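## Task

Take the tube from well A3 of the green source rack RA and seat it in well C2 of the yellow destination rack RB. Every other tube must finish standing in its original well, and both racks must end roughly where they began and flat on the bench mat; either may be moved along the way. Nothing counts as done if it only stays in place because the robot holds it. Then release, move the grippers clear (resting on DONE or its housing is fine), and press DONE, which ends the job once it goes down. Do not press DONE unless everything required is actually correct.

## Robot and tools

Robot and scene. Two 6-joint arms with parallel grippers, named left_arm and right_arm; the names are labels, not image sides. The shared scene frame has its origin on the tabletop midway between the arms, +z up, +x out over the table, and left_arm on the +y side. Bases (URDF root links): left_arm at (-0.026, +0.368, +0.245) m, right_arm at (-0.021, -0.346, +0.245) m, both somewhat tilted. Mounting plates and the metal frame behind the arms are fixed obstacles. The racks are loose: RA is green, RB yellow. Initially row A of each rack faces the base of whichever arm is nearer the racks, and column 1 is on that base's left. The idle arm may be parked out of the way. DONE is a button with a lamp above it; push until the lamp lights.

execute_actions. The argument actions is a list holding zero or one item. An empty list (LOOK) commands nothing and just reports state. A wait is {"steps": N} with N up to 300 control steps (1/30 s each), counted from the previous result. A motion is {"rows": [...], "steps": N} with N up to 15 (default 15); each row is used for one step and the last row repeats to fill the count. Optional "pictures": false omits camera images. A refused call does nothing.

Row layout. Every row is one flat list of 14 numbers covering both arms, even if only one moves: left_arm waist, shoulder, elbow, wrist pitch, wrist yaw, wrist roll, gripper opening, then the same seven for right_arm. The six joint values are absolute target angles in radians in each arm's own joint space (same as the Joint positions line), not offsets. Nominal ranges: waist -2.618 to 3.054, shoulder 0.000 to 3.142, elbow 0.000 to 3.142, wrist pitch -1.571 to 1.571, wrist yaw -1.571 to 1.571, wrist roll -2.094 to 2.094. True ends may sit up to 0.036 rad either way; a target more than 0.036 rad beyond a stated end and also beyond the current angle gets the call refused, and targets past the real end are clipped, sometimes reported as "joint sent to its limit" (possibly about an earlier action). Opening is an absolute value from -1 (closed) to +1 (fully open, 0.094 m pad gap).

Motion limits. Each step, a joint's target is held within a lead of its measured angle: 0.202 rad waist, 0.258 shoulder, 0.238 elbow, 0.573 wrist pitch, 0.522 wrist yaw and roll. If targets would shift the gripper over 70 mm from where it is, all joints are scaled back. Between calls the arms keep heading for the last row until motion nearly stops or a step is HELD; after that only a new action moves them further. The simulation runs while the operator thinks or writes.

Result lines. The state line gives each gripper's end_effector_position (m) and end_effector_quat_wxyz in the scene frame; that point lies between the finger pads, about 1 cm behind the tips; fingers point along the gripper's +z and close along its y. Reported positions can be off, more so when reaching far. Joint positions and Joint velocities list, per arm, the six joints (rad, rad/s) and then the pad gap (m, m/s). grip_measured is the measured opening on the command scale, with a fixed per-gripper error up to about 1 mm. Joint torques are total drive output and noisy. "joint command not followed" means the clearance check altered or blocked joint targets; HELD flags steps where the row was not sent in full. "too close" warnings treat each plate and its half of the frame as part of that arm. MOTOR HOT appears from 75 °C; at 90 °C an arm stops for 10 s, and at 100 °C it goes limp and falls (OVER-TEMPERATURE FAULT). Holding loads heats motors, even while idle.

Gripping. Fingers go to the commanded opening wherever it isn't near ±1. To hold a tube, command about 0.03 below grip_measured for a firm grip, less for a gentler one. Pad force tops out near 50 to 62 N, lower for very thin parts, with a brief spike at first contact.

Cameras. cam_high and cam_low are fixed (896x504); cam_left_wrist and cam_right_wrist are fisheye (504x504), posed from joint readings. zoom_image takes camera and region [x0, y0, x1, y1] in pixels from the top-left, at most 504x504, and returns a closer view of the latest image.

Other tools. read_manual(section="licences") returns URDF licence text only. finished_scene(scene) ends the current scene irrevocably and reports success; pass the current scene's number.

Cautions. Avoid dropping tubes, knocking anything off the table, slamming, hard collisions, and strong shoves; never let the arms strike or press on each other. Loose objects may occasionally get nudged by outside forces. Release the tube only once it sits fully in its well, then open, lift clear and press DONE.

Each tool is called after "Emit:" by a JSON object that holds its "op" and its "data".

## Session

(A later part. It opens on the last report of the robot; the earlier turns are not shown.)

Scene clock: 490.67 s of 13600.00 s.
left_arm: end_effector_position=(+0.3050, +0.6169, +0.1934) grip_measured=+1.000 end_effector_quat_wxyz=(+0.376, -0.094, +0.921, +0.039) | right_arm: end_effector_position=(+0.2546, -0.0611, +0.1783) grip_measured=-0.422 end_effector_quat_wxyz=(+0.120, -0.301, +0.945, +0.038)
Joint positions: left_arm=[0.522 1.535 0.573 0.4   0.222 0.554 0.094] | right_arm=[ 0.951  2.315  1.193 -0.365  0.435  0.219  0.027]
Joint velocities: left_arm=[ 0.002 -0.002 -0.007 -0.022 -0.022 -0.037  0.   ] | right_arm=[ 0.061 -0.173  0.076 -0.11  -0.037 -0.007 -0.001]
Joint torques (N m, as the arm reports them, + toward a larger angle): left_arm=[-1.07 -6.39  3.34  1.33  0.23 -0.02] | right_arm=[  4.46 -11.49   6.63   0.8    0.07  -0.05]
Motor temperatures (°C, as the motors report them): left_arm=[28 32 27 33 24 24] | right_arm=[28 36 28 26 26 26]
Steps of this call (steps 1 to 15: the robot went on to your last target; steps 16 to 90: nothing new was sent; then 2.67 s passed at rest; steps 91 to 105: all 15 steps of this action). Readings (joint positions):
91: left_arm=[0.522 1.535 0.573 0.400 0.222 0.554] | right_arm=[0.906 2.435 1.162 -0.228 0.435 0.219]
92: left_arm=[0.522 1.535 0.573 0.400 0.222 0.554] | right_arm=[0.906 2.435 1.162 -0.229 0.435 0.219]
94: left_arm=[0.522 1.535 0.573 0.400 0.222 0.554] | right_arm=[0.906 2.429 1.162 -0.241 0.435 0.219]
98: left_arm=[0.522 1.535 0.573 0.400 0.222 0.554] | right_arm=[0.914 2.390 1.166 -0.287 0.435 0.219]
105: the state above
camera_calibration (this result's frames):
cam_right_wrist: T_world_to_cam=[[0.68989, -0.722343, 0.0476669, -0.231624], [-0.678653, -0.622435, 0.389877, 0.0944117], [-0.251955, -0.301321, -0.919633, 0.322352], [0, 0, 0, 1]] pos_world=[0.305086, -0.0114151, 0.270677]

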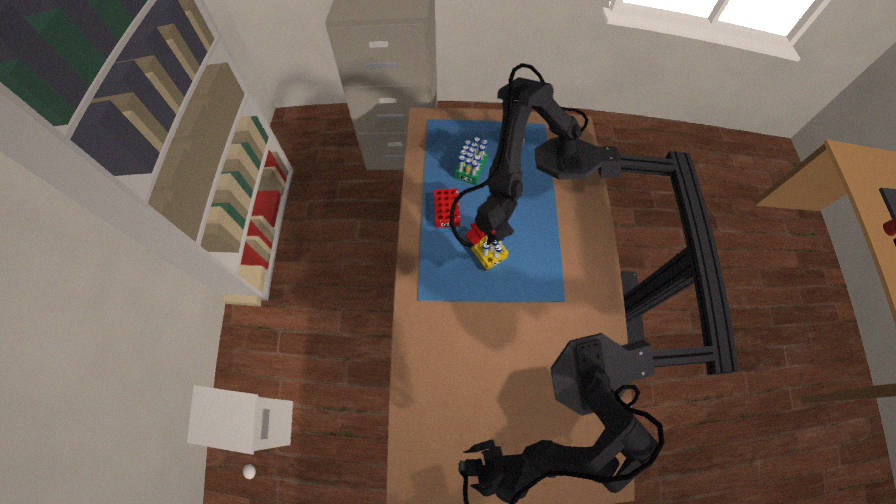

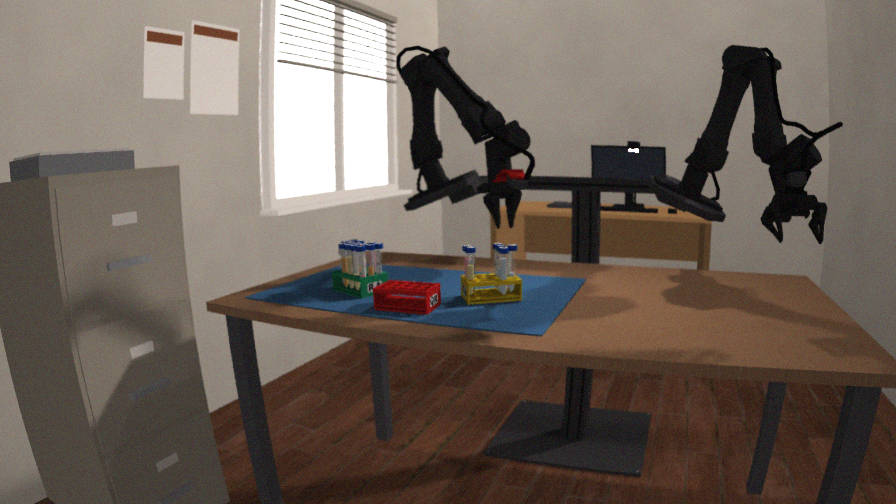

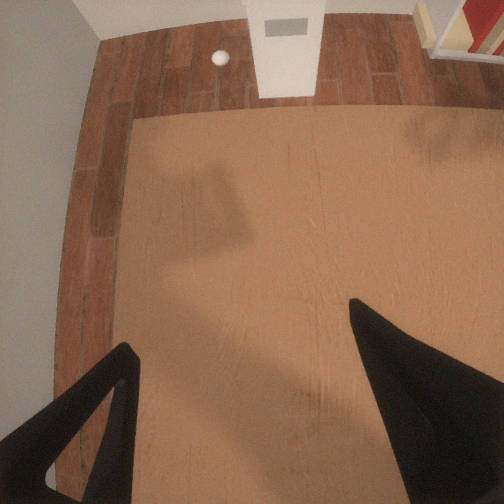

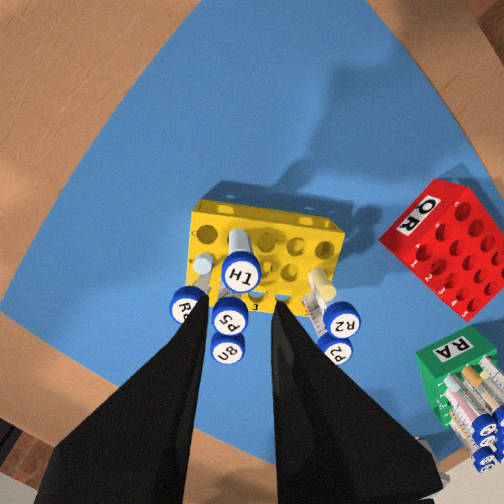

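Emit:
{"op": "execute_actions", "data": {"actions": [{"rows":[[0.522,1.535,0.573,0.4,0.222,0.554,1,0.94,2.26,1.19,-0.41,0.43,0.2,-0.5],[0.522,1.535,0.573,0.4,0.222,0.554,1,0.91,2.23,1.17,-0.41,0.425,0.18,-0.6],[0.522,1.535,0.573,0.4,0.222,0.554,1,0.88,2.20,1.15,-0.415,0.42,0.16,-0.7],[0.522,1.535,0.573,0.4,0.222,0.554,1,0.84,2.17,1.13,-0.42,0.415,0.13,-0.8],[0.522,1.535,0.573,0.4,0.222,0.554,1,0.80,2.14,1.11,-0.425,0.41,0.10,-0.9],[0.522,1.535,0.573,0.4,0.222,0.554,1,0.76,2.10,1.09,-0.43,0.405,0.08,-1],[0.522,1.535,0.573,0.4,0.222,0.554,1,0.72,2.07,1.07,-0.435,0.40,0.05,-1],[0.522,1.535,0.573,0.4,0.222,0.554,1,0.68,2.03,1.05,-0.44,0.395,0.03,-1],[0.522,1.535,0.573,0.4,0.222,0.554,1,0.64,2.00,1.03,-0.445,0.39,0.0,-1],[0.522,1.535,0.573,0.4,0.222,0.554,1,0.60,1.96,1.01,-0.45,0.385,-0.02,-1],[0.522,1.535,0.573,0.4,0.222,0.554,1,0.56,1.93,0.99,-0.455,0.38,-0.05,-1],[0.522,1.535,0.573,0.4,0.222,0.554,1,0.52,1.89,0.97,-0.46,0.375,-0.07,-1],[0.522,1.535,0.573,0.4,0.222,0.554,1,0.48,1.86,0.95,-0.465,0.37,-0.10,-1],[0.522,1.535,0.573,0.4,0.222,0.554,1,0.44,1.82,0.93,-0.47,0.365,-0.12,-1],[0.522,1.535,0.573,0.4,0.222,0.554,1,0.40,1.79,0.90,-0.475,0.36,-0.15,-1]]}], "pictures": false}}

Emit:
{"op": "execute_actions", "data": {"actions": [{"rows":[[0.522,1.535,0.573,0.4,0.222,0.554,1,0.36,1.75,0.88,-0.48,0.355,-0.17,-1],[0.522,1.535,0.573,0.4,0.222,0.554,1,0.32,1.72,0.85,-0.483,0.35,-0.20,-1],[0.522,1.535,0.573,0.4,0.222,0.554,1,0.28,1.68,0.83,-0.486,0.345,-0.22,-1],[0.522,1.535,0.573,0.4,0.222,0.554,1,0.24,1.65,0.80,-0.489,0.34,-0.25,-1],[0.522,1.535,0.573,0.4,0.222,0.554,1,0.20,1.61,0.78,-0.492,0.337,-0.27,-1],[0.522,1.535,0.573,0.4,0.222,0.554,1,0.16,1.58,0.75,-0.495,0.334,-0.30,-1],[0.522,1.535,0.573,0.4,0.222,0.554,1,0.12,1.55,0.73,-0.498,0.331,-0.32,-1],[0.522,1.535,0.573,0.4,0.222,0.554,1,0.08,1.52,0.70,-0.501,0.328,-0.35,-1],[0.522,1.535,0.573,0.4,0.222,0.554,1,0.04,1.49,0.68,-0.504,0.325,-0.37,-1],[0.522,1.535,0.573,0.4,0.222,0.554,1,0.0,1.46,0.66,-0.507,0.322,-0.40,-1],[0.522,1.535,0.573,0.4,0.222,0.554,1,-0.04,1.43,0.64,-0.51,0.319,-0.42,-1],[0.522,1.535,0.573,0.4,0.222,0.554,1,-0.08,1.40,0.62,-0.513,0.316,-0.45,-1],[0.522,1.535,0.573,0.4,0.222,0.554,1,-0.12,1.38,0.60,-0.516,0.313,-0.47,-1],[0.522,1.535,0.573,0.4,0.222,0.554,1,-0.15,1.36,0.58,-0.52,0.31,-0.49,-1],[0.522,1.535,0.573,0.4,0.222,0.554,1,-0.17,1.345,0.56,-0.52,0.31,-0.50,-1]]}], "pictures": false}}

Emit:
{"op": "execute_actions", "data": {"actions": [{"steps":10}]}}

Scene clock: 513.17 s of 13600.00 s.
left_arm: end_effector_position=(+0.3050, +0.6169, +0.1934) grip_measured=+1.000 end_effector_quat_wxyz=(+0.376, -0.094, +0.921, +0.039) | right_arm: end_effector_position=(+0.3251, -0.2578, +0.2002) grip_measured=-0.998 end_effector_quat_wxyz=(+0.099, -0.176, +0.979, +0.025)
Joint positions: left_arm=[0.522 1.535 0.573 0.4   0.222 0.554 0.094] | right_arm=[ 0.452  1.864  0.965 -0.424  0.391 -0.04   0.   ]
Joint velocities: left_arm=[ 0.022 -0.002 -0.007 -0.051 -0.081  0.007  0.   ] | right_arm=[-1.087 -0.989 -0.676 -0.081 -0.154 -0.623 -0.001]
Joint torques (N m, as the arm reports them, + toward a larger angle): left_arm=[-1.04 -6.36  3.35  1.34  0.24  0.  ] | right_arm=[ 4.11 -9.56  3.17  0.56 -0.23 -0.08]
Motor temperatures (°C, as the motors report them): left_arm=[28 32 27 33 24 24] | right_arm=[29 37 29 25 26 26]
Steps of this call (steps 1 to 30: the robot went on to your last target; steps 31 to 90: nothing new was sent; then 19.00 s passed at rest; steps 91 to 105: all 15 steps of this action). Readings (joint positions):
91: left_arm=[0.522 1.535 0.573 0.400 0.222 0.554] | right_arm=[0.953 2.308 1.196 -0.400 0.434 0.217]
92: left_arm=[0.522 1.535 0.573 0.400 0.222 0.554] | right_arm=[0.949 2.301 1.192 -0.401 0.431 0.211]
94: left_arm=[0.522 1.535 0.573 0.400 0.222 0.554] | right_arm=[0.922 2.261 1.168 -0.402 0.420 0.190]
98: left_arm=[0.522 1.535 0.573 0.400 0.222 0.554] | right_arm=[0.769 2.122 1.098 -0.408 0.404 0.118]
105: the state above

Scene clock: 513.67 s of 13600.00 s.
left_arm: end_effector_position=(+0.3050, +0.6169, +0.1934) grip_measured=+1.000 end_effector_quat_wxyz=(+0.376, -0.094, +0.921, +0.039) | right_arm: end_effector_position=(+0.2203, -0.4400, +0.1837) grip_measured=-0.998 end_effector_quat_wxyz=(+0.016, -0.089, +0.996, -0.013)
Joint positions: left_arm=[0.522 1.535 0.573 0.4   0.222 0.554 0.094] | right_arm=[-0.127  1.396  0.61  -0.491  0.338 -0.406  0.   ]
Joint velocities: left_arm=[0.007 0.007 0.002 0.022 0.022 0.081 0.   ] | right_arm=[-0.886 -0.628 -0.554 -0.066 -0.051 -0.505  0.001]
Joint torques (N m, as the arm reports them, + toward a larger angle): left_arm=[-1.05 -6.39  3.38  1.33  0.25 -0.01] | right_arm=[ 2.27 -6.87  3.13  0.47 -0.32 -0.1 ]
Motor temperatures (°C, as the motors report them): left_arm=[28 32 27 33 24 24] | right_arm=[29 37 29 25 26 26]
Steps of this call (steps 1 to 15: all 15 steps of this action). Readings (joint positions):
1: left_arm=[0.522 1.535 0.573 0.400 0.222 0.554] | right_arm=[0.414 1.829 0.941 -0.428 0.388 -0.064]
2: left_arm=[0.522 1.535 0.573 0.400 0.222 0.554] | right_arm=[0.377 1.794 0.916 -0.433 0.383 -0.088]
4: left_arm=[0.522 1.535 0.573 0.400 0.222 0.554] | right_arm=[0.301 1.726 0.864 -0.443 0.373 -0.138]
8: left_arm=[0.522 1.535 0.573 0.400 0.222 0.554] | right_arm=[0.142 1.592 0.761 -0.463 0.357 -0.237]
15: the state above

Scene clock: 514.00 s of 13600.00 s.
left_arm: end_effector_position=(+0.3050, +0.6169, +0.1934) grip_measured=+1.000 end_effector_quat_wxyz=(+0.376, -0.094, +0.921, +0.039) | right_arm: end_effector_position=(+0.1994, -0.4429, +0.1796) grip_measured=-0.998 end_effector_quat_wxyz=(-0.005, -0.114, +0.993, -0.005)
Joint positions: left_arm=[0.522 1.535 0.573 0.4   0.222 0.554 0.094] | right_arm=[-0.171  1.368  0.572 -0.515  0.325 -0.484  0.   ]
Joint velocities: left_arm=[-0.007 -0.012 -0.007 -0.081  0.022 -0.007  0.   ] | right_arm=[ 0.007  0.022 -0.007 -0.051 -0.095 -0.066 -0.   ]
Joint torques (N m, as the arm reports them, + toward a larger angle): left_arm=[-1.02 -6.38  3.34  1.33  0.24 -0.03] | right_arm=[ 1.29 -7.32  3.49  0.54 -0.16 -0.07]
Motor temperatures (°C, as the motors report them): left_arm=[28 32 27 33 24 24] | right_arm=[29 37 29 25 26 26]
Steps of this call (steps 1 to 10: the robot went on to your last target). Readings (joint positions):
1: left_arm=[0.522 1.535 0.573 0.400 0.222 0.554] | right_arm=[-0.152 1.379 0.595 -0.496 0.338 -0.423]
2: left_arm=[0.522 1.535 0.573 0.400 0.222 0.554] | right_arm=[-0.166 1.370 0.584 -0.503 0.338 -0.437]
4: left_arm=[0.522 1.535 0.573 0.400 0.222 0.554] | right_arm=[-0.171 1.368 0.574 -0.512 0.334 -0.457]
8: left_arm=[0.522 1.535 0.573 0.400 0.222 0.554] | right_arm=[-0.171 1.368 0.572 -0.515 0.327 -0.479]
10: the state above
camera_calibration (this result's frames):
cam_right_wrist: T_world_to_cam=[[0.371899, -0.928109, 0.0174866, -0.491776], [-0.735783, -0.283243, 0.615139, -0.0600361], [-0.565963, -0.241636, -0.788225, 0.260022], [0, 0, 0, 1]] pos_world=[0.28588, -0.410596, 0.250486]

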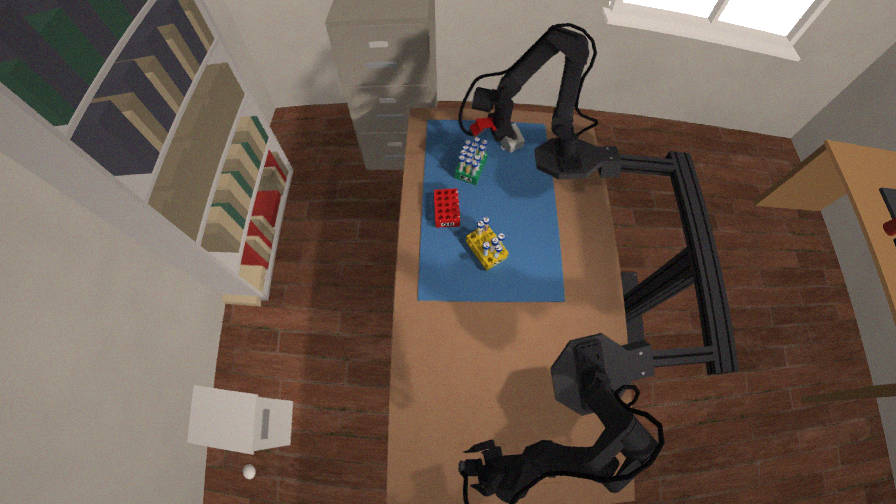

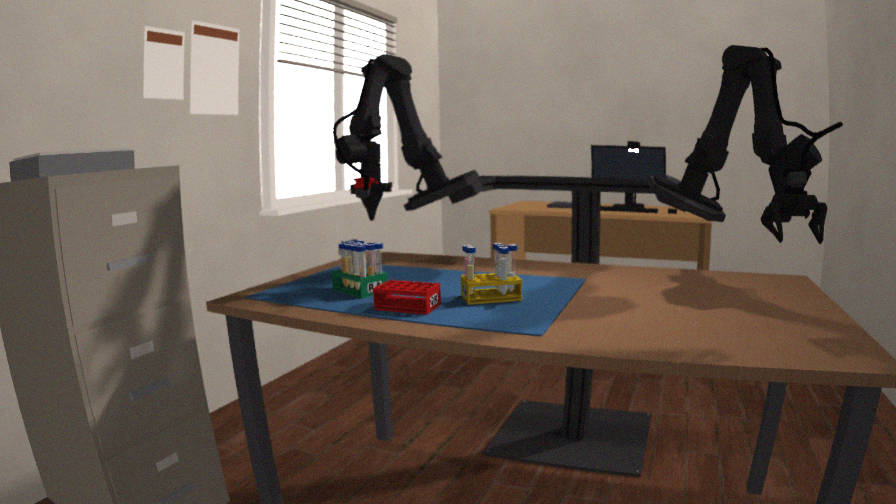

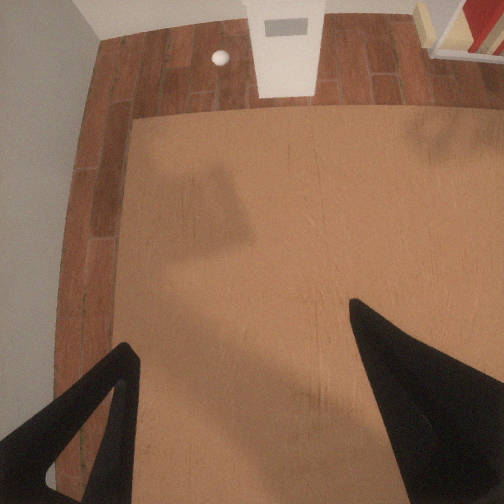

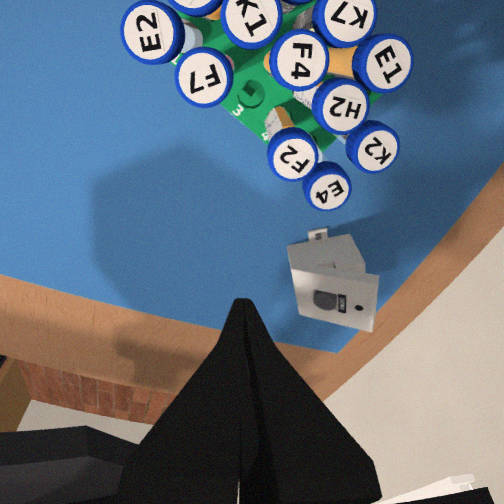

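Emit:
{"op": "zoom_image", "data": {"camera": "cam_right_wrist", "region": [270,210,400,340]}}

Emit:
{"op": "zoom_image", "data": {"camera": "cam_high", "region": [470,100,550,170]}}

Region (270, 210, 400, 340) of cam_right_wrist's 504x504 image, scaled by 3.877, with more detail than that image has.

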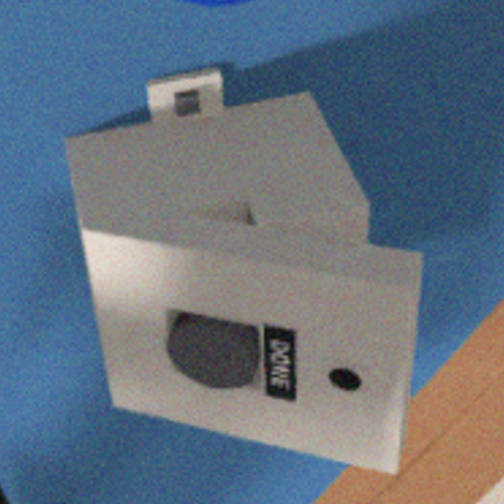

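Region (470, 100, 550, 170) of cam_high's 896x504 image, scaled by 6.300, with more detail than that image has; it fills the top 441 rows of this view, and the rest is white.

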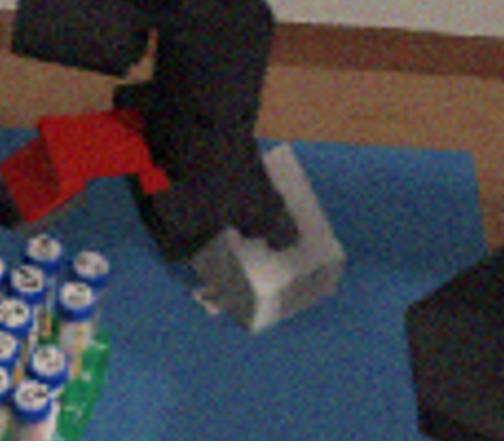

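Emit:
{"op": "execute_actions", "data": {"actions": [{"rows":[[0.522,1.535,0.573,0.4,0.222,0.554,1,-0.20,1.368,0.56,-0.48,0.31,-0.52,-1],[0.522,1.535,0.573,0.4,0.222,0.554,1,-0.24,1.37,0.545,-0.44,0.30,-0.56,-1],[0.522,1.535,0.573,0.4,0.222,0.554,1,-0.29,1.372,0.525,-0.395,0.285,-0.61,-1],[0.522,1.535,0.573,0.4,0.222,0.554,1,-0.34,1.374,0.505,-0.35,0.27,-0.66,-1],[0.522,1.535,0.573,0.4,0.222,0.554,1,-0.39,1.376,0.485,-0.305,0.255,-0.71,-1],[0.522,1.535,0.573,0.4,0.222,0.554,1,-0.44,1.379,0.465,-0.26,0.24,-0.76,-1],[0.522,1.535,0.573,0.4,0.222,0.554,1,-0.49,1.382,0.445,-0.215,0.225,-0.81,-1],[0.522,1.535,0.573,0.4,0.222,0.554,1,-0.54,1.385,0.425,-0.17,0.21,-0.86,-1],[0.522,1.535,0.573,0.4,0.222,0.554,1,-0.59,1.388,0.405,-0.125,0.195,-0.91,-1],[0.522,1.535,0.573,0.4,0.222,0.554,1,-0.64,1.391,0.385,-0.08,0.18,-0.96,-1],[0.522,1.535,0.573,0.4,0.222,0.554,1,-0.69,1.394,0.365,-0.035,0.165,-1.01,-1],[0.522,1.535,0.573,0.4,0.222,0.554,1,-0.74,1.397,0.345,0.01,0.15,-1.06,-1],[0.522,1.535,0.573,0.4,0.222,0.554,1,-0.79,1.40,0.325,0.055,0.135,-1.11,-1],[0.522,1.535,0.573,0.4,0.222,0.554,1,-0.83,1.404,0.30,0.10,0.12,-1.16,-1],[0.522,1.535,0.573,0.4,0.222,0.554,1,-0.87,1.408,0.272,0.143,0.112,-1.21,-1]]}], "pictures": false}}

Emit:
{"op": "execute_actions", "data": {"actions": [{"steps":14}]}}

Scene clock: 540.83 s of 13600.00 s.
left_arm: end_effector_position=(+0.3050, +0.6169, +0.1934) grip_measured=+1.000 end_effector_quat_wxyz=(+0.376, -0.094, +0.921, +0.039) | right_arm: end_effector_position=(+0.1150, -0.5331, +0.1228) grip_measured=-0.998 end_effector_quat_wxyz=(-0.005, -0.064, +0.996, -0.058)
Joint positions: left_arm=[0.522 1.535 0.573 0.4   0.222 0.554 0.094] | right_arm=[-0.798  1.384  0.333 -0.037  0.179 -1.003  0.   ]
Joint velocities: left_arm=[ 0.002 -0.002 -0.012 -0.051 -0.022 -0.051  0.   ] | right_arm=[-1.243  0.095 -0.657  1.194 -0.374 -1.282  0.   ]
Joint torques (N m, as the arm reports them, + toward a larger angle): left_arm=[-1.11 -6.37  3.32  1.34  0.24  0.  ] | right_arm=[ 0.59 -3.64  1.29  0.63 -0.16 -0.08]
Motor temperatures (°C, as the motors report them): left_arm=[28 32 28 33 24 24] | right_arm=[28 35 28 25 26 26]
Steps of this call (steps 1 to 30: the robot went on to your last target; steps 31 to 90: nothing new was sent; then 23.33 s passed at rest; steps 91 to 105: all 15 steps of this action). Readings (joint positions):
91: left_arm=[0.522 1.535 0.573 0.400 0.222 0.554] | right_arm=[-0.174 1.368 0.572 -0.512 0.320 -0.497]
92: left_arm=[0.522 1.535 0.573 0.400 0.222 0.554] | right_arm=[-0.186 1.368 0.570 -0.503 0.316 -0.507]
94: left_arm=[0.522 1.535 0.573 0.400 0.222 0.554] | right_arm=[-0.251 1.368 0.553 -0.455 0.300 -0.548]
98: left_arm=[0.522 1.535 0.573 0.400 0.222 0.554] | right_arm=[-0.454 1.368 0.479 -0.321 0.266 -0.687]
105: the state above

Scene clock: 541.30 s of 13600.00 s.
left_arm: end_effector_position=(+0.3050, +0.6169, +0.1934) grip_measured=+1.000 end_effector_quat_wxyz=(+0.376, -0.094, +0.921, +0.039) | right_arm: end_effector_position=(+0.1161, -0.5484, +0.1196) grip_measured=-0.998 end_effector_quat_wxyz=(+0.023, -0.124, +0.987, -0.095)
Joint positions: left_arm=[0.522 1.535 0.573 0.4   0.222 0.554 0.094] | right_arm=[-0.865  1.393  0.283  0.127  0.129 -1.195  0.   ]
Joint velocities: left_arm=[ 0.002 -0.027  0.012 -0.051 -0.081 -0.066  0.   ] | right_arm=[-0.002 -0.022 -0.002  0.037  0.037 -0.125 -0.001]
Joint torques (N m, as the arm reports them, + toward a larger angle): left_arm=[-1.03 -6.34  3.36  1.31  0.25 -0.01] | right_arm=[-0.11 -3.85  1.98  1.12 -0.15 -0.07]
Motor temperatures (°C, as the motors report them): left_arm=[28 32 28 33 24 24] | right_arm=[28 35 28 25 26 26]
Steps of this call (steps 1 to 14: the robot went on to your last target). Readings (joint positions):
1: left_arm=[0.522 1.535 0.573 0.400 0.222 0.554] | right_arm=[-0.834 1.387 0.314 -0.002 0.172 -1.043]
2: left_arm=[0.522 1.535 0.573 0.400 0.222 0.554] | right_arm=[-0.854 1.389 0.299 0.021 0.167 -1.075]
4: left_arm=[0.522 1.535 0.573 0.400 0.222 0.554] | right_arm=[-0.865 1.392 0.285 0.052 0.156 -1.122]
8: left_arm=[0.522 1.535 0.573 0.400 0.222 0.554] | right_arm=[-0.865 1.393 0.283 0.100 0.137 -1.171]
14: the state above
camera_calibration (this result's frames):
cam_right_wrist: T_world_to_cam=[[0.385266, -0.900152, 0.203216, -0.566108], [-0.775652, -0.196577, 0.599768, -0.0602901], [-0.499935, -0.388695, -0.773939, 0.0500602], [0, 0, 0, 1]] pos_world=[0.196365, -0.501977, 0.189946]

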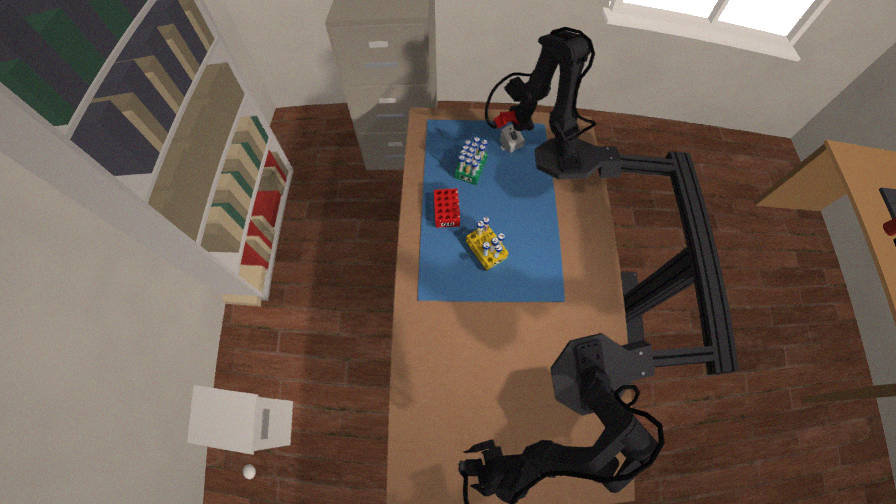

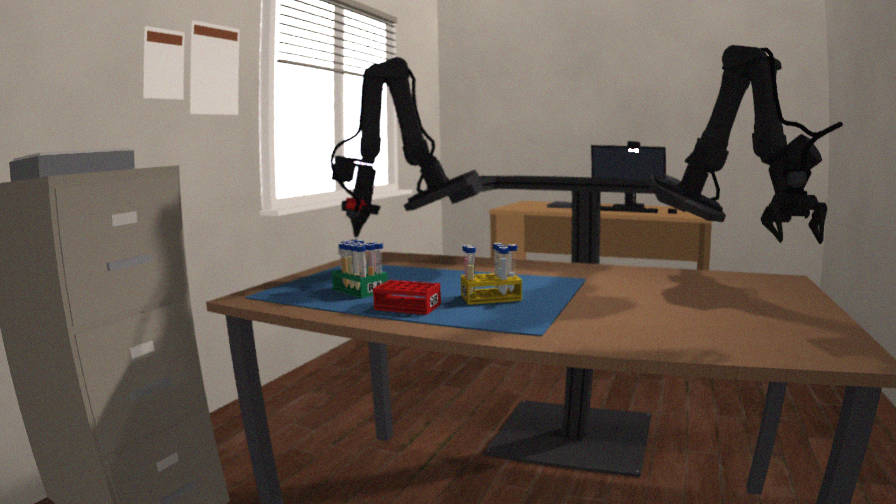

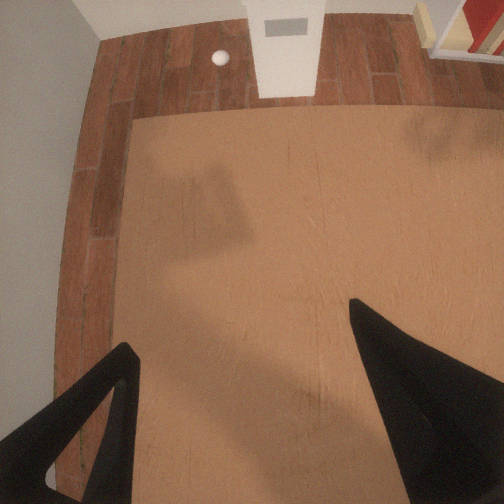

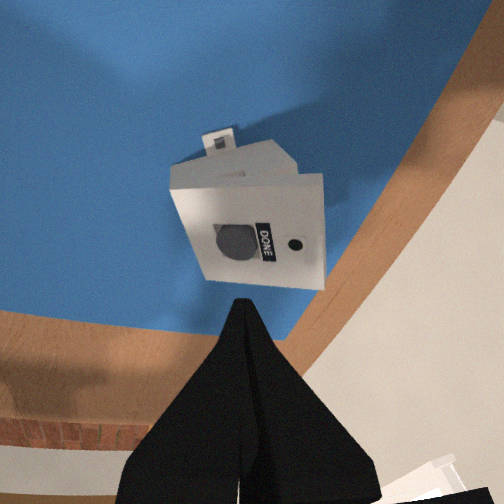

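Emit:
{"op": "execute_actions", "data": {"actions": [{"rows":[[0.522,1.535,0.573,0.4,0.222,0.554,1,-0.87,1.42,0.30,0.155,0.112,-1.21,-1],[0.522,1.535,0.573,0.4,0.222,0.554,1,-0.873,1.445,0.304,0.18,0.11,-1.21,-1],[0.522,1.535,0.573,0.4,0.222,0.554,1,-0.876,1.47,0.307,0.205,0.11,-1.21,-1],[0.522,1.535,0.573,0.4,0.222,0.554,1,-0.879,1.495,0.310,0.23,0.108,-1.21,-1],[0.522,1.535,0.573,0.4,0.222,0.554,1,-0.882,1.52,0.313,0.255,0.107,-1.21,-1],[0.522,1.535,0.573,0.4,0.222,0.554,1,-0.885,1.545,0.315,0.28,0.106,-1.21,-1],[0.522,1.535,0.573,0.4,0.222,0.554,1,-0.888,1.57,0.317,0.305,0.105,-1.21,-1],[0.522,1.535,0.573,0.4,0.222,0.554,1,-0.891,1.595,0.319,0.33,0.104,-1.21,-1],[0.522,1.535,0.573,0.4,0.222,0.554,1,-0.893,1.62,0.321,0.35,0.103,-1.21,-1],[0.522,1.535,0.573,0.4,0.222,0.554,1,-0.895,1.645,0.323,0.365,0.102,-1.21,-1],[0.522,1.535,0.573,0.4,0.222,0.554,1,-0.896,1.66,0.325,0.375,0.102,-1.21,-1]],"steps":15}], "pictures": false}}

Emit:
{"op": "execute_actions", "data": {"actions": [{"steps":8}]}}

Scene clock: 555.40 s of 13600.00 s.
left_arm: end_effector_position=(+0.3050, +0.6169, +0.1934) grip_measured=+1.000 end_effector_quat_wxyz=(+0.376, -0.094, +0.921, +0.039) | right_arm: end_effector_position=(+0.1137, -0.5474, +0.0848) grip_measured=-0.998 end_effector_quat_wxyz=(+0.016, -0.122, +0.989, -0.082)
Joint positions: left_arm=[0.522 1.535 0.573 0.4   0.222 0.554 0.094] | right_arm=[-0.886  1.644  0.303  0.331  0.117 -1.205  0.   ]
Joint velocities: left_arm=[ 0.012  0.017 -0.002 -0.051 -0.037  0.037  0.   ] | right_arm=[-0.017  0.007 -0.027  0.125 -0.11   0.022  0.002]
Joint torques (N m, as the arm reports them, + toward a larger angle): left_arm=[-1.06 -6.34  3.37  1.32  0.25 -0.01] | right_arm=[-0.48 -4.77  3.46  1.14 -0.14 -0.06]
Motor temperatures (°C, as the motors report them): left_arm=[28 33 28 33 24 24] | right_arm=[28 34 28 25 26 26]
Steps of this call (steps 1 to 30: the robot went on to your last target; steps 31 to 90: nothing new was sent; then 10.60 s passed at rest; steps 91 to 105: all 15 steps of this action). Readings (joint positions):
91: left_arm=[0.522 1.535 0.573 0.400 0.222 0.554] | right_arm=[-0.865 1.393 0.283 0.136 0.126 -1.204]
92: left_arm=[0.522 1.535 0.573 0.400 0.222 0.554] | right_arm=[-0.865 1.398 0.283 0.142 0.126 -1.205]
94: left_arm=[0.522 1.535 0.573 0.400 0.222 0.554] | right_arm=[-0.866 1.432 0.285 0.169 0.124 -1.205]
98: left_arm=[0.522 1.535 0.573 0.400 0.222 0.554] | right_arm=[-0.876 1.537 0.294 0.238 0.121 -1.205]
105: the state above

Scene clock: 555.67 s of 13600.00 s.
left_arm: end_effector_position=(+0.3050, +0.6169, +0.1934) grip_measured=+1.000 end_effector_quat_wxyz=(+0.376, -0.094, +0.921, +0.039) | right_arm: end_effector_position=(+0.1181, -0.5534, +0.0861) grip_measured=-0.998 end_effector_quat_wxyz=(+0.023, -0.120, +0.988, -0.095)
Joint positions: left_arm=[0.522 1.535 0.573 0.4   0.222 0.554 0.094] | right_arm=[-0.886  1.644  0.303  0.362  0.116 -1.205  0.   ]
Joint velocities: left_arm=[-0.007  0.002 -0.012 -0.007  0.081  0.022  0.   ] | right_arm=[ 0.012  0.002  0.007 -0.022 -0.007 -0.007 -0.   ]
Joint torques (N m, as the arm reports them, + toward a larger angle): left_arm=[-1.1  -6.35  3.35  1.34  0.23 -0.02] | right_arm=[-0.45 -4.82  3.58  1.12 -0.14 -0.05]
Motor temperatures (°C, as the motors report them): left_arm=[28 33 28 33 24 24] | right_arm=[28 34 28 25 26 26]
Steps of this call (steps 1 to 8: the robot went on to your last target). Readings (joint positions):
1: left_arm=[0.522 1.535 0.573 0.400 0.222 0.554] | right_arm=[-0.886 1.644 0.303 0.338 0.117 -1.205]
2: left_arm=[0.522 1.535 0.573 0.400 0.222 0.554] | right_arm=[-0.886 1.644 0.303 0.344 0.117 -1.205]
4: left_arm=[0.522 1.535 0.573 0.400 0.222 0.554] | right_arm=[-0.886 1.644 0.303 0.354 0.116 -1.205]
8: the state above
camera_calibration (this result's frames):
cam_right_wrist: T_world_to_cam=[[0.377492, -0.903439, 0.20322, -0.565395], [-0.778625, -0.190881, 0.597751, -0.0359243], [-0.501241, -0.383878, -0.775497, 0.0261568], [0, 0, 0, 1]] pos_world=[0.198571, -0.507616, 0.156658]

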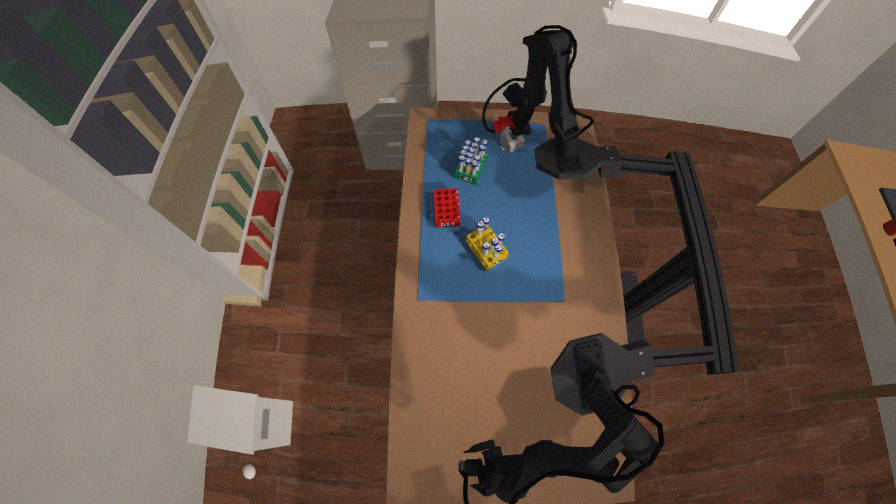

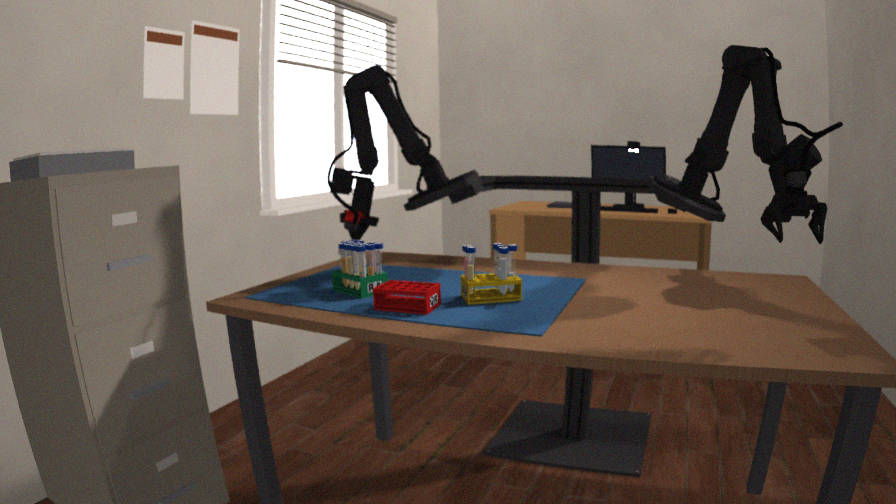

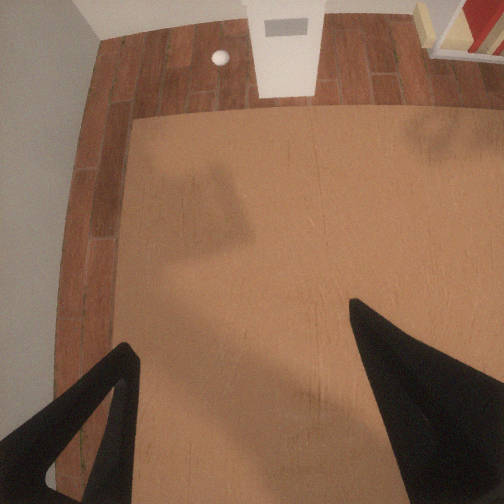

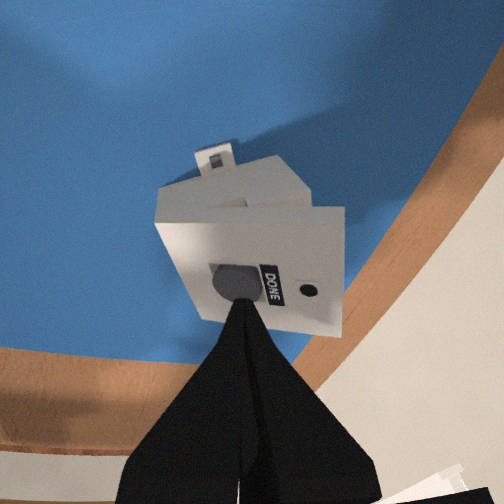

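Emit:
{"op": "execute_actions", "data": {"actions": [{"rows":[[0.522,1.535,0.573,0.4,0.222,0.554,1,-0.898,1.67,0.327,0.375,0.10,-1.21,-1],[0.522,1.535,0.573,0.4,0.222,0.554,1,-0.900,1.685,0.329,0.385,0.10,-1.21,-1],[0.522,1.535,0.573,0.4,0.222,0.554,1,-0.902,1.70,0.331,0.40,0.10,-1.21,-1],[0.522,1.535,0.573,0.4,0.222,0.554,1,-0.904,1.715,0.333,0.415,0.10,-1.21,-1],[0.522,1.535,0.573,0.4,0.222,0.554,1,-0.906,1.73,0.335,0.43,0.10,-1.21,-1],[0.522,1.535,0.573,0.4,0.222,0.554,1,-0.908,1.742,0.337,0.442,0.10,-1.21,-1],[0.522,1.535,0.573,0.4,0.222,0.554,1,-0.909,1.754,0.338,0.452,0.10,-1.21,-1],[0.522,1.535,0.573,0.4,0.222,0.554,1,-0.910,1.765,0.339,0.46,0.10,-1.21,-1],[0.522,1.535,0.573,0.4,0.222,0.554,1,-0.910,1.775,0.340,0.465,0.10,-1.21,-1]],"steps":15}]}}

Scene clock: 563.13 s of 13600.00 s.
left_arm: end_effector_position=(+0.3050, +0.6169, +0.1934) grip_measured=+1.000 end_effector_quat_wxyz=(+0.376, -0.094, +0.921, +0.039) | right_arm: end_effector_position=(+0.1135, -0.5515, +0.0696) grip_measured=-0.998 end_effector_quat_wxyz=(+0.016, -0.115, +0.989, -0.086)
Joint positions: left_arm=[0.522 1.535 0.573 0.4   0.222 0.554 0.094] | right_arm=[-0.9    1.756  0.319  0.435  0.114 -1.205  0.   ]
Joint velocities: left_arm=[-0.012  0.012  0.007 -0.007 -0.022  0.007  0.   ] | right_arm=[-0.022  0.017 -0.002 -0.066  0.037 -0.051 -0.001]
Joint torques (N m, as the arm reports them, + toward a larger angle): left_arm=[-1.06 -6.34  3.33  1.34  0.24 -0.02] | right_arm=[-0.46 -4.87  2.83  1.31 -0.16 -0.06]
Motor temperatures (°C, as the motors report them): left_arm=[28 33 28 33 24 24] | right_arm=[28 33 28 26 26 26]
Steps of this call (steps 1 to 30: the robot went on to your last target; steps 31 to 90: nothing new was sent; then 3.97 s passed at rest; steps 91 to 105: all 15 steps of this action). Readings (joint positions):
91: left_arm=[0.522 1.535 0.573 0.400 0.222 0.554] | right_arm=[-0.886 1.644 0.303 0.366 0.115 -1.205]
92: left_arm=[0.522 1.535 0.573 0.400 0.222 0.554] | right_arm=[-0.886 1.648 0.303 0.369 0.115 -1.205]
94: left_arm=[0.522 1.535 0.573 0.400 0.222 0.554] | right_arm=[-0.889 1.669 0.308 0.380 0.114 -1.205]
98: left_arm=[0.522 1.535 0.573 0.400 0.222 0.554] | right_arm=[-0.898 1.727 0.317 0.415 0.114 -1.205]
105: the state above
camera_calibration (this result's frames):
cam_right_wrist: T_world_to_cam=[[0.370397, -0.910782, 0.182432, -0.560385], [-0.771294, -0.192129, 0.606789, -0.031479], [-0.517602, -0.365462, -0.773644, 0.0236811], [0, 0, 0, 1]] pos_world=[0.195543, -0.507782, 0.139654]

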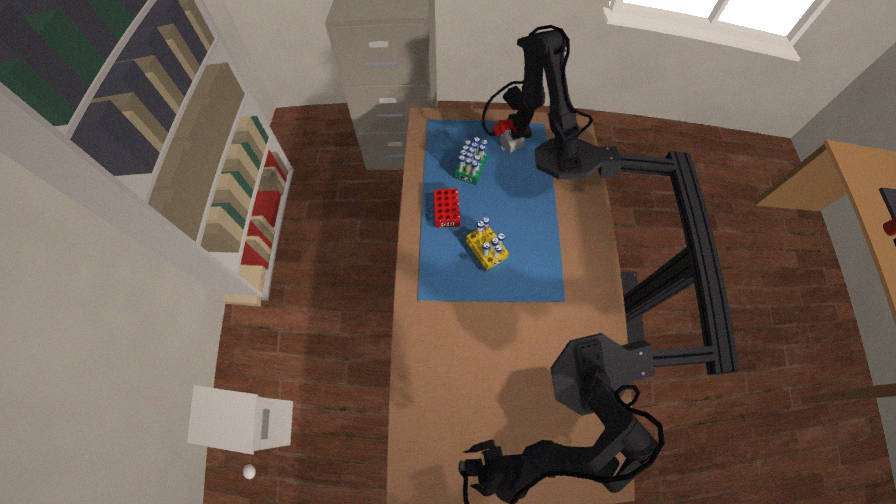

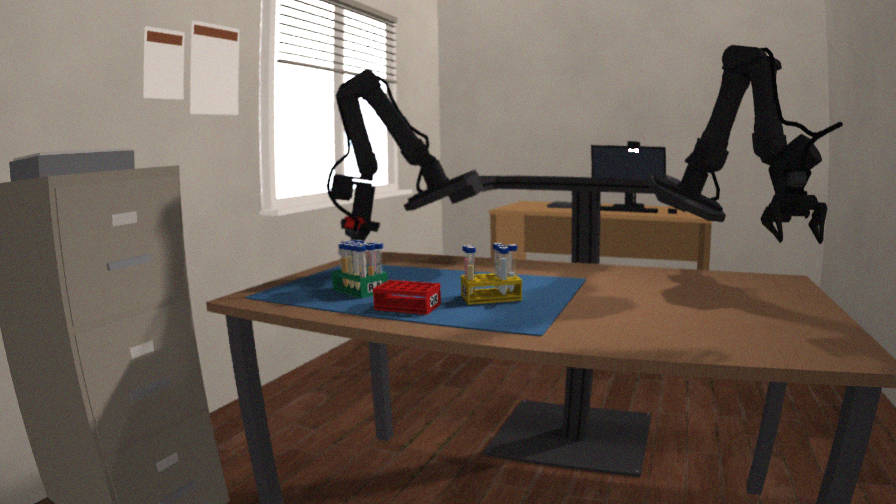

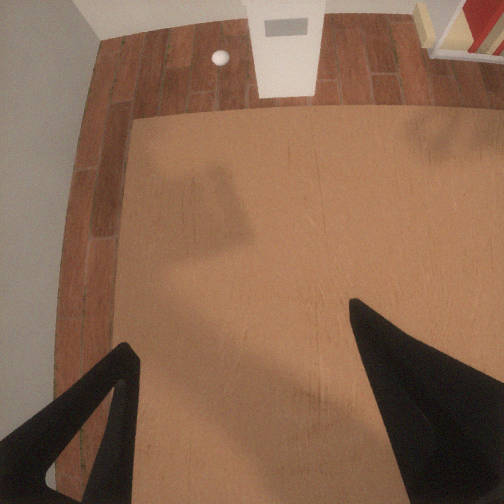

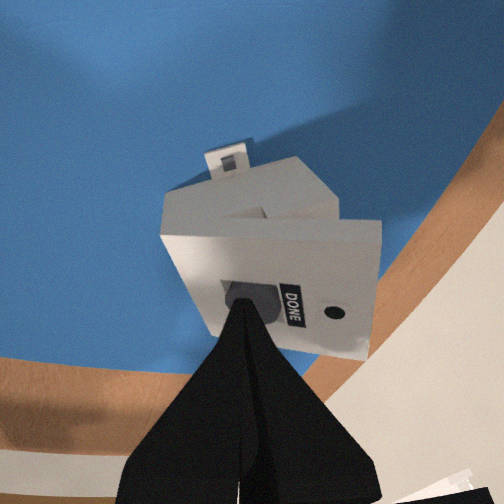

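Emit:
{"op": "execute_actions", "data": {"actions": [{"rows":[[0.522,1.535,0.573,0.4,0.222,0.554,1,-0.910,1.782,0.340,0.475,0.10,-1.21,-1],[0.522,1.535,0.573,0.4,0.222,0.554,1,-0.910,1.79,0.341,0.485,0.10,-1.21,-1],[0.522,1.535,0.573,0.4,0.222,0.554,1,-0.911,1.798,0.342,0.494,0.10,-1.21,-1],[0.522,1.535,0.573,0.4,0.222,0.554,1,-0.911,1.806,0.343,0.502,0.10,-1.21,-1],[0.522,1.535,0.573,0.4,0.222,0.554,1,-0.912,1.814,0.344,0.51,0.10,-1.21,-1],[0.522,1.535,0.573,0.4,0.222,0.554,1,-0.912,1.822,0.345,0.516,0.10,-1.21,-1],[0.522,1.535,0.573,0.4,0.222,0.554,1,-0.913,1.83,0.345,0.522,0.10,-1.21,-1]],"steps":15}]}}

Scene clock: 567.03 s of 13600.00 s.
left_arm: end_effector_position=(+0.3050, +0.6169, +0.1934) grip_measured=+1.000 end_effector_quat_wxyz=(+0.376, -0.094, +0.921, +0.039) | right_arm: end_effector_position=(+0.1127, -0.5497, +0.0634) grip_measured=-0.998 end_effector_quat_wxyz=(+0.016, -0.116, +0.990, -0.085)
Joint positions: left_arm=[0.522 1.535 0.573 0.4   0.222 0.554 0.094] | right_arm=[-0.9    1.801  0.319  0.479  0.114 -1.205  0.   ]
Joint velocities: left_arm=[-0.002  0.002 -0.007 -0.022 -0.037  0.037  0.   ] | right_arm=[ 0.002 -0.007  0.017 -0.081 -0.11  -0.095  0.   ]
Joint torques (N m, as the arm reports them, + toward a larger angle): no reading
Motor temperatures (°C, as the motors report them): left_arm=[28 33 28 33 24 24] | right_arm=[28 33 28 26 26 26]
The task's run ended inside this call: 8 steps that you had sent did not run.
Steps of this call (steps 1 to 15: the robot went on to your last target; steps 16 to 90: nothing new was sent; then 0.67 s passed at rest; steps 91 to 97: the first 7 steps of this action). Readings (joint positions):
91: left_arm=[0.522 1.535 0.573 0.400 0.222 0.554] | right_arm=[-0.900 1.756 0.319 0.436 0.114 -1.205]
92: left_arm=[0.522 1.535 0.573 0.400 0.222 0.554] | right_arm=[-0.900 1.758 0.319 0.438 0.114 -1.205]
94: left_arm=[0.522 1.535 0.573 0.400 0.222 0.554] | right_arm=[-0.900 1.770 0.319 0.452 0.114 -1.205]
97: left_arm=[0.522 1.535 0.573 0.400 0.222 0.554] | right_arm=[-0.900 1.791 0.319 0.474 0.114 -1.205]
camera_calibration (this result's frames):
cam_right_wrist: T_world_to_cam=[[0.370935, -0.910783, 0.181332, -0.557377], [-0.770771, -0.193028, 0.607168, -0.0285356], [-0.517996, -0.364985, -0.773606, 0.0194237], [0, 0, 0, 1]] pos_world=[0.194817, -0.506068, 0.133423]
The task's run has ended: the event that ends the task has happened. This ends this scene only. If you have not yet called finished_scene for this scene, call it to go on to the next scene.

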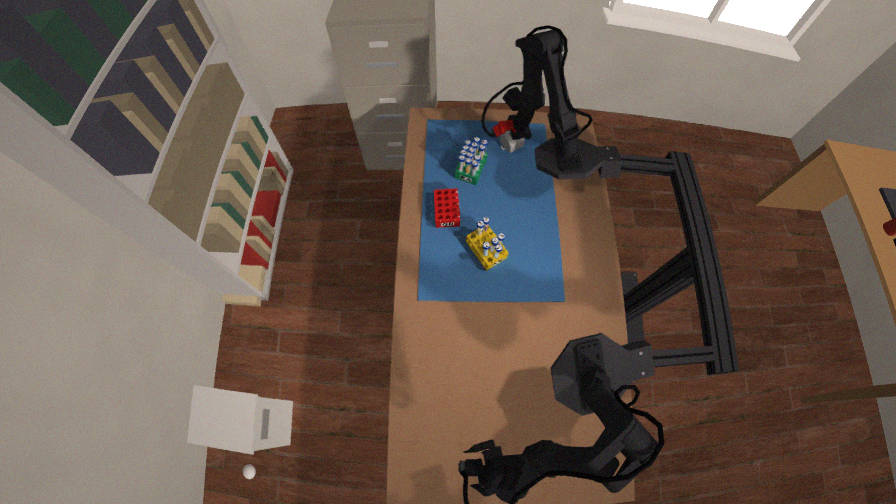

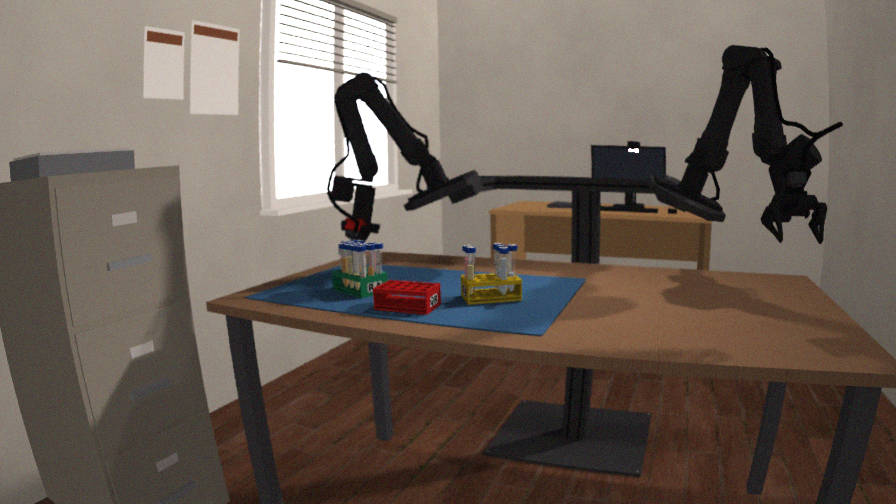

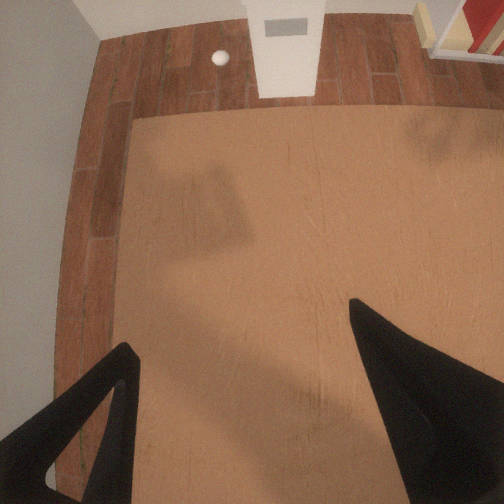

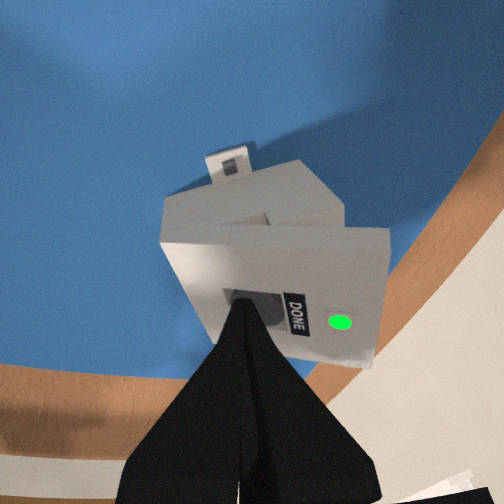

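Emit:
{"op": "finished_scene", "data": {"scene": 1}}

The scene is finished: the task was done.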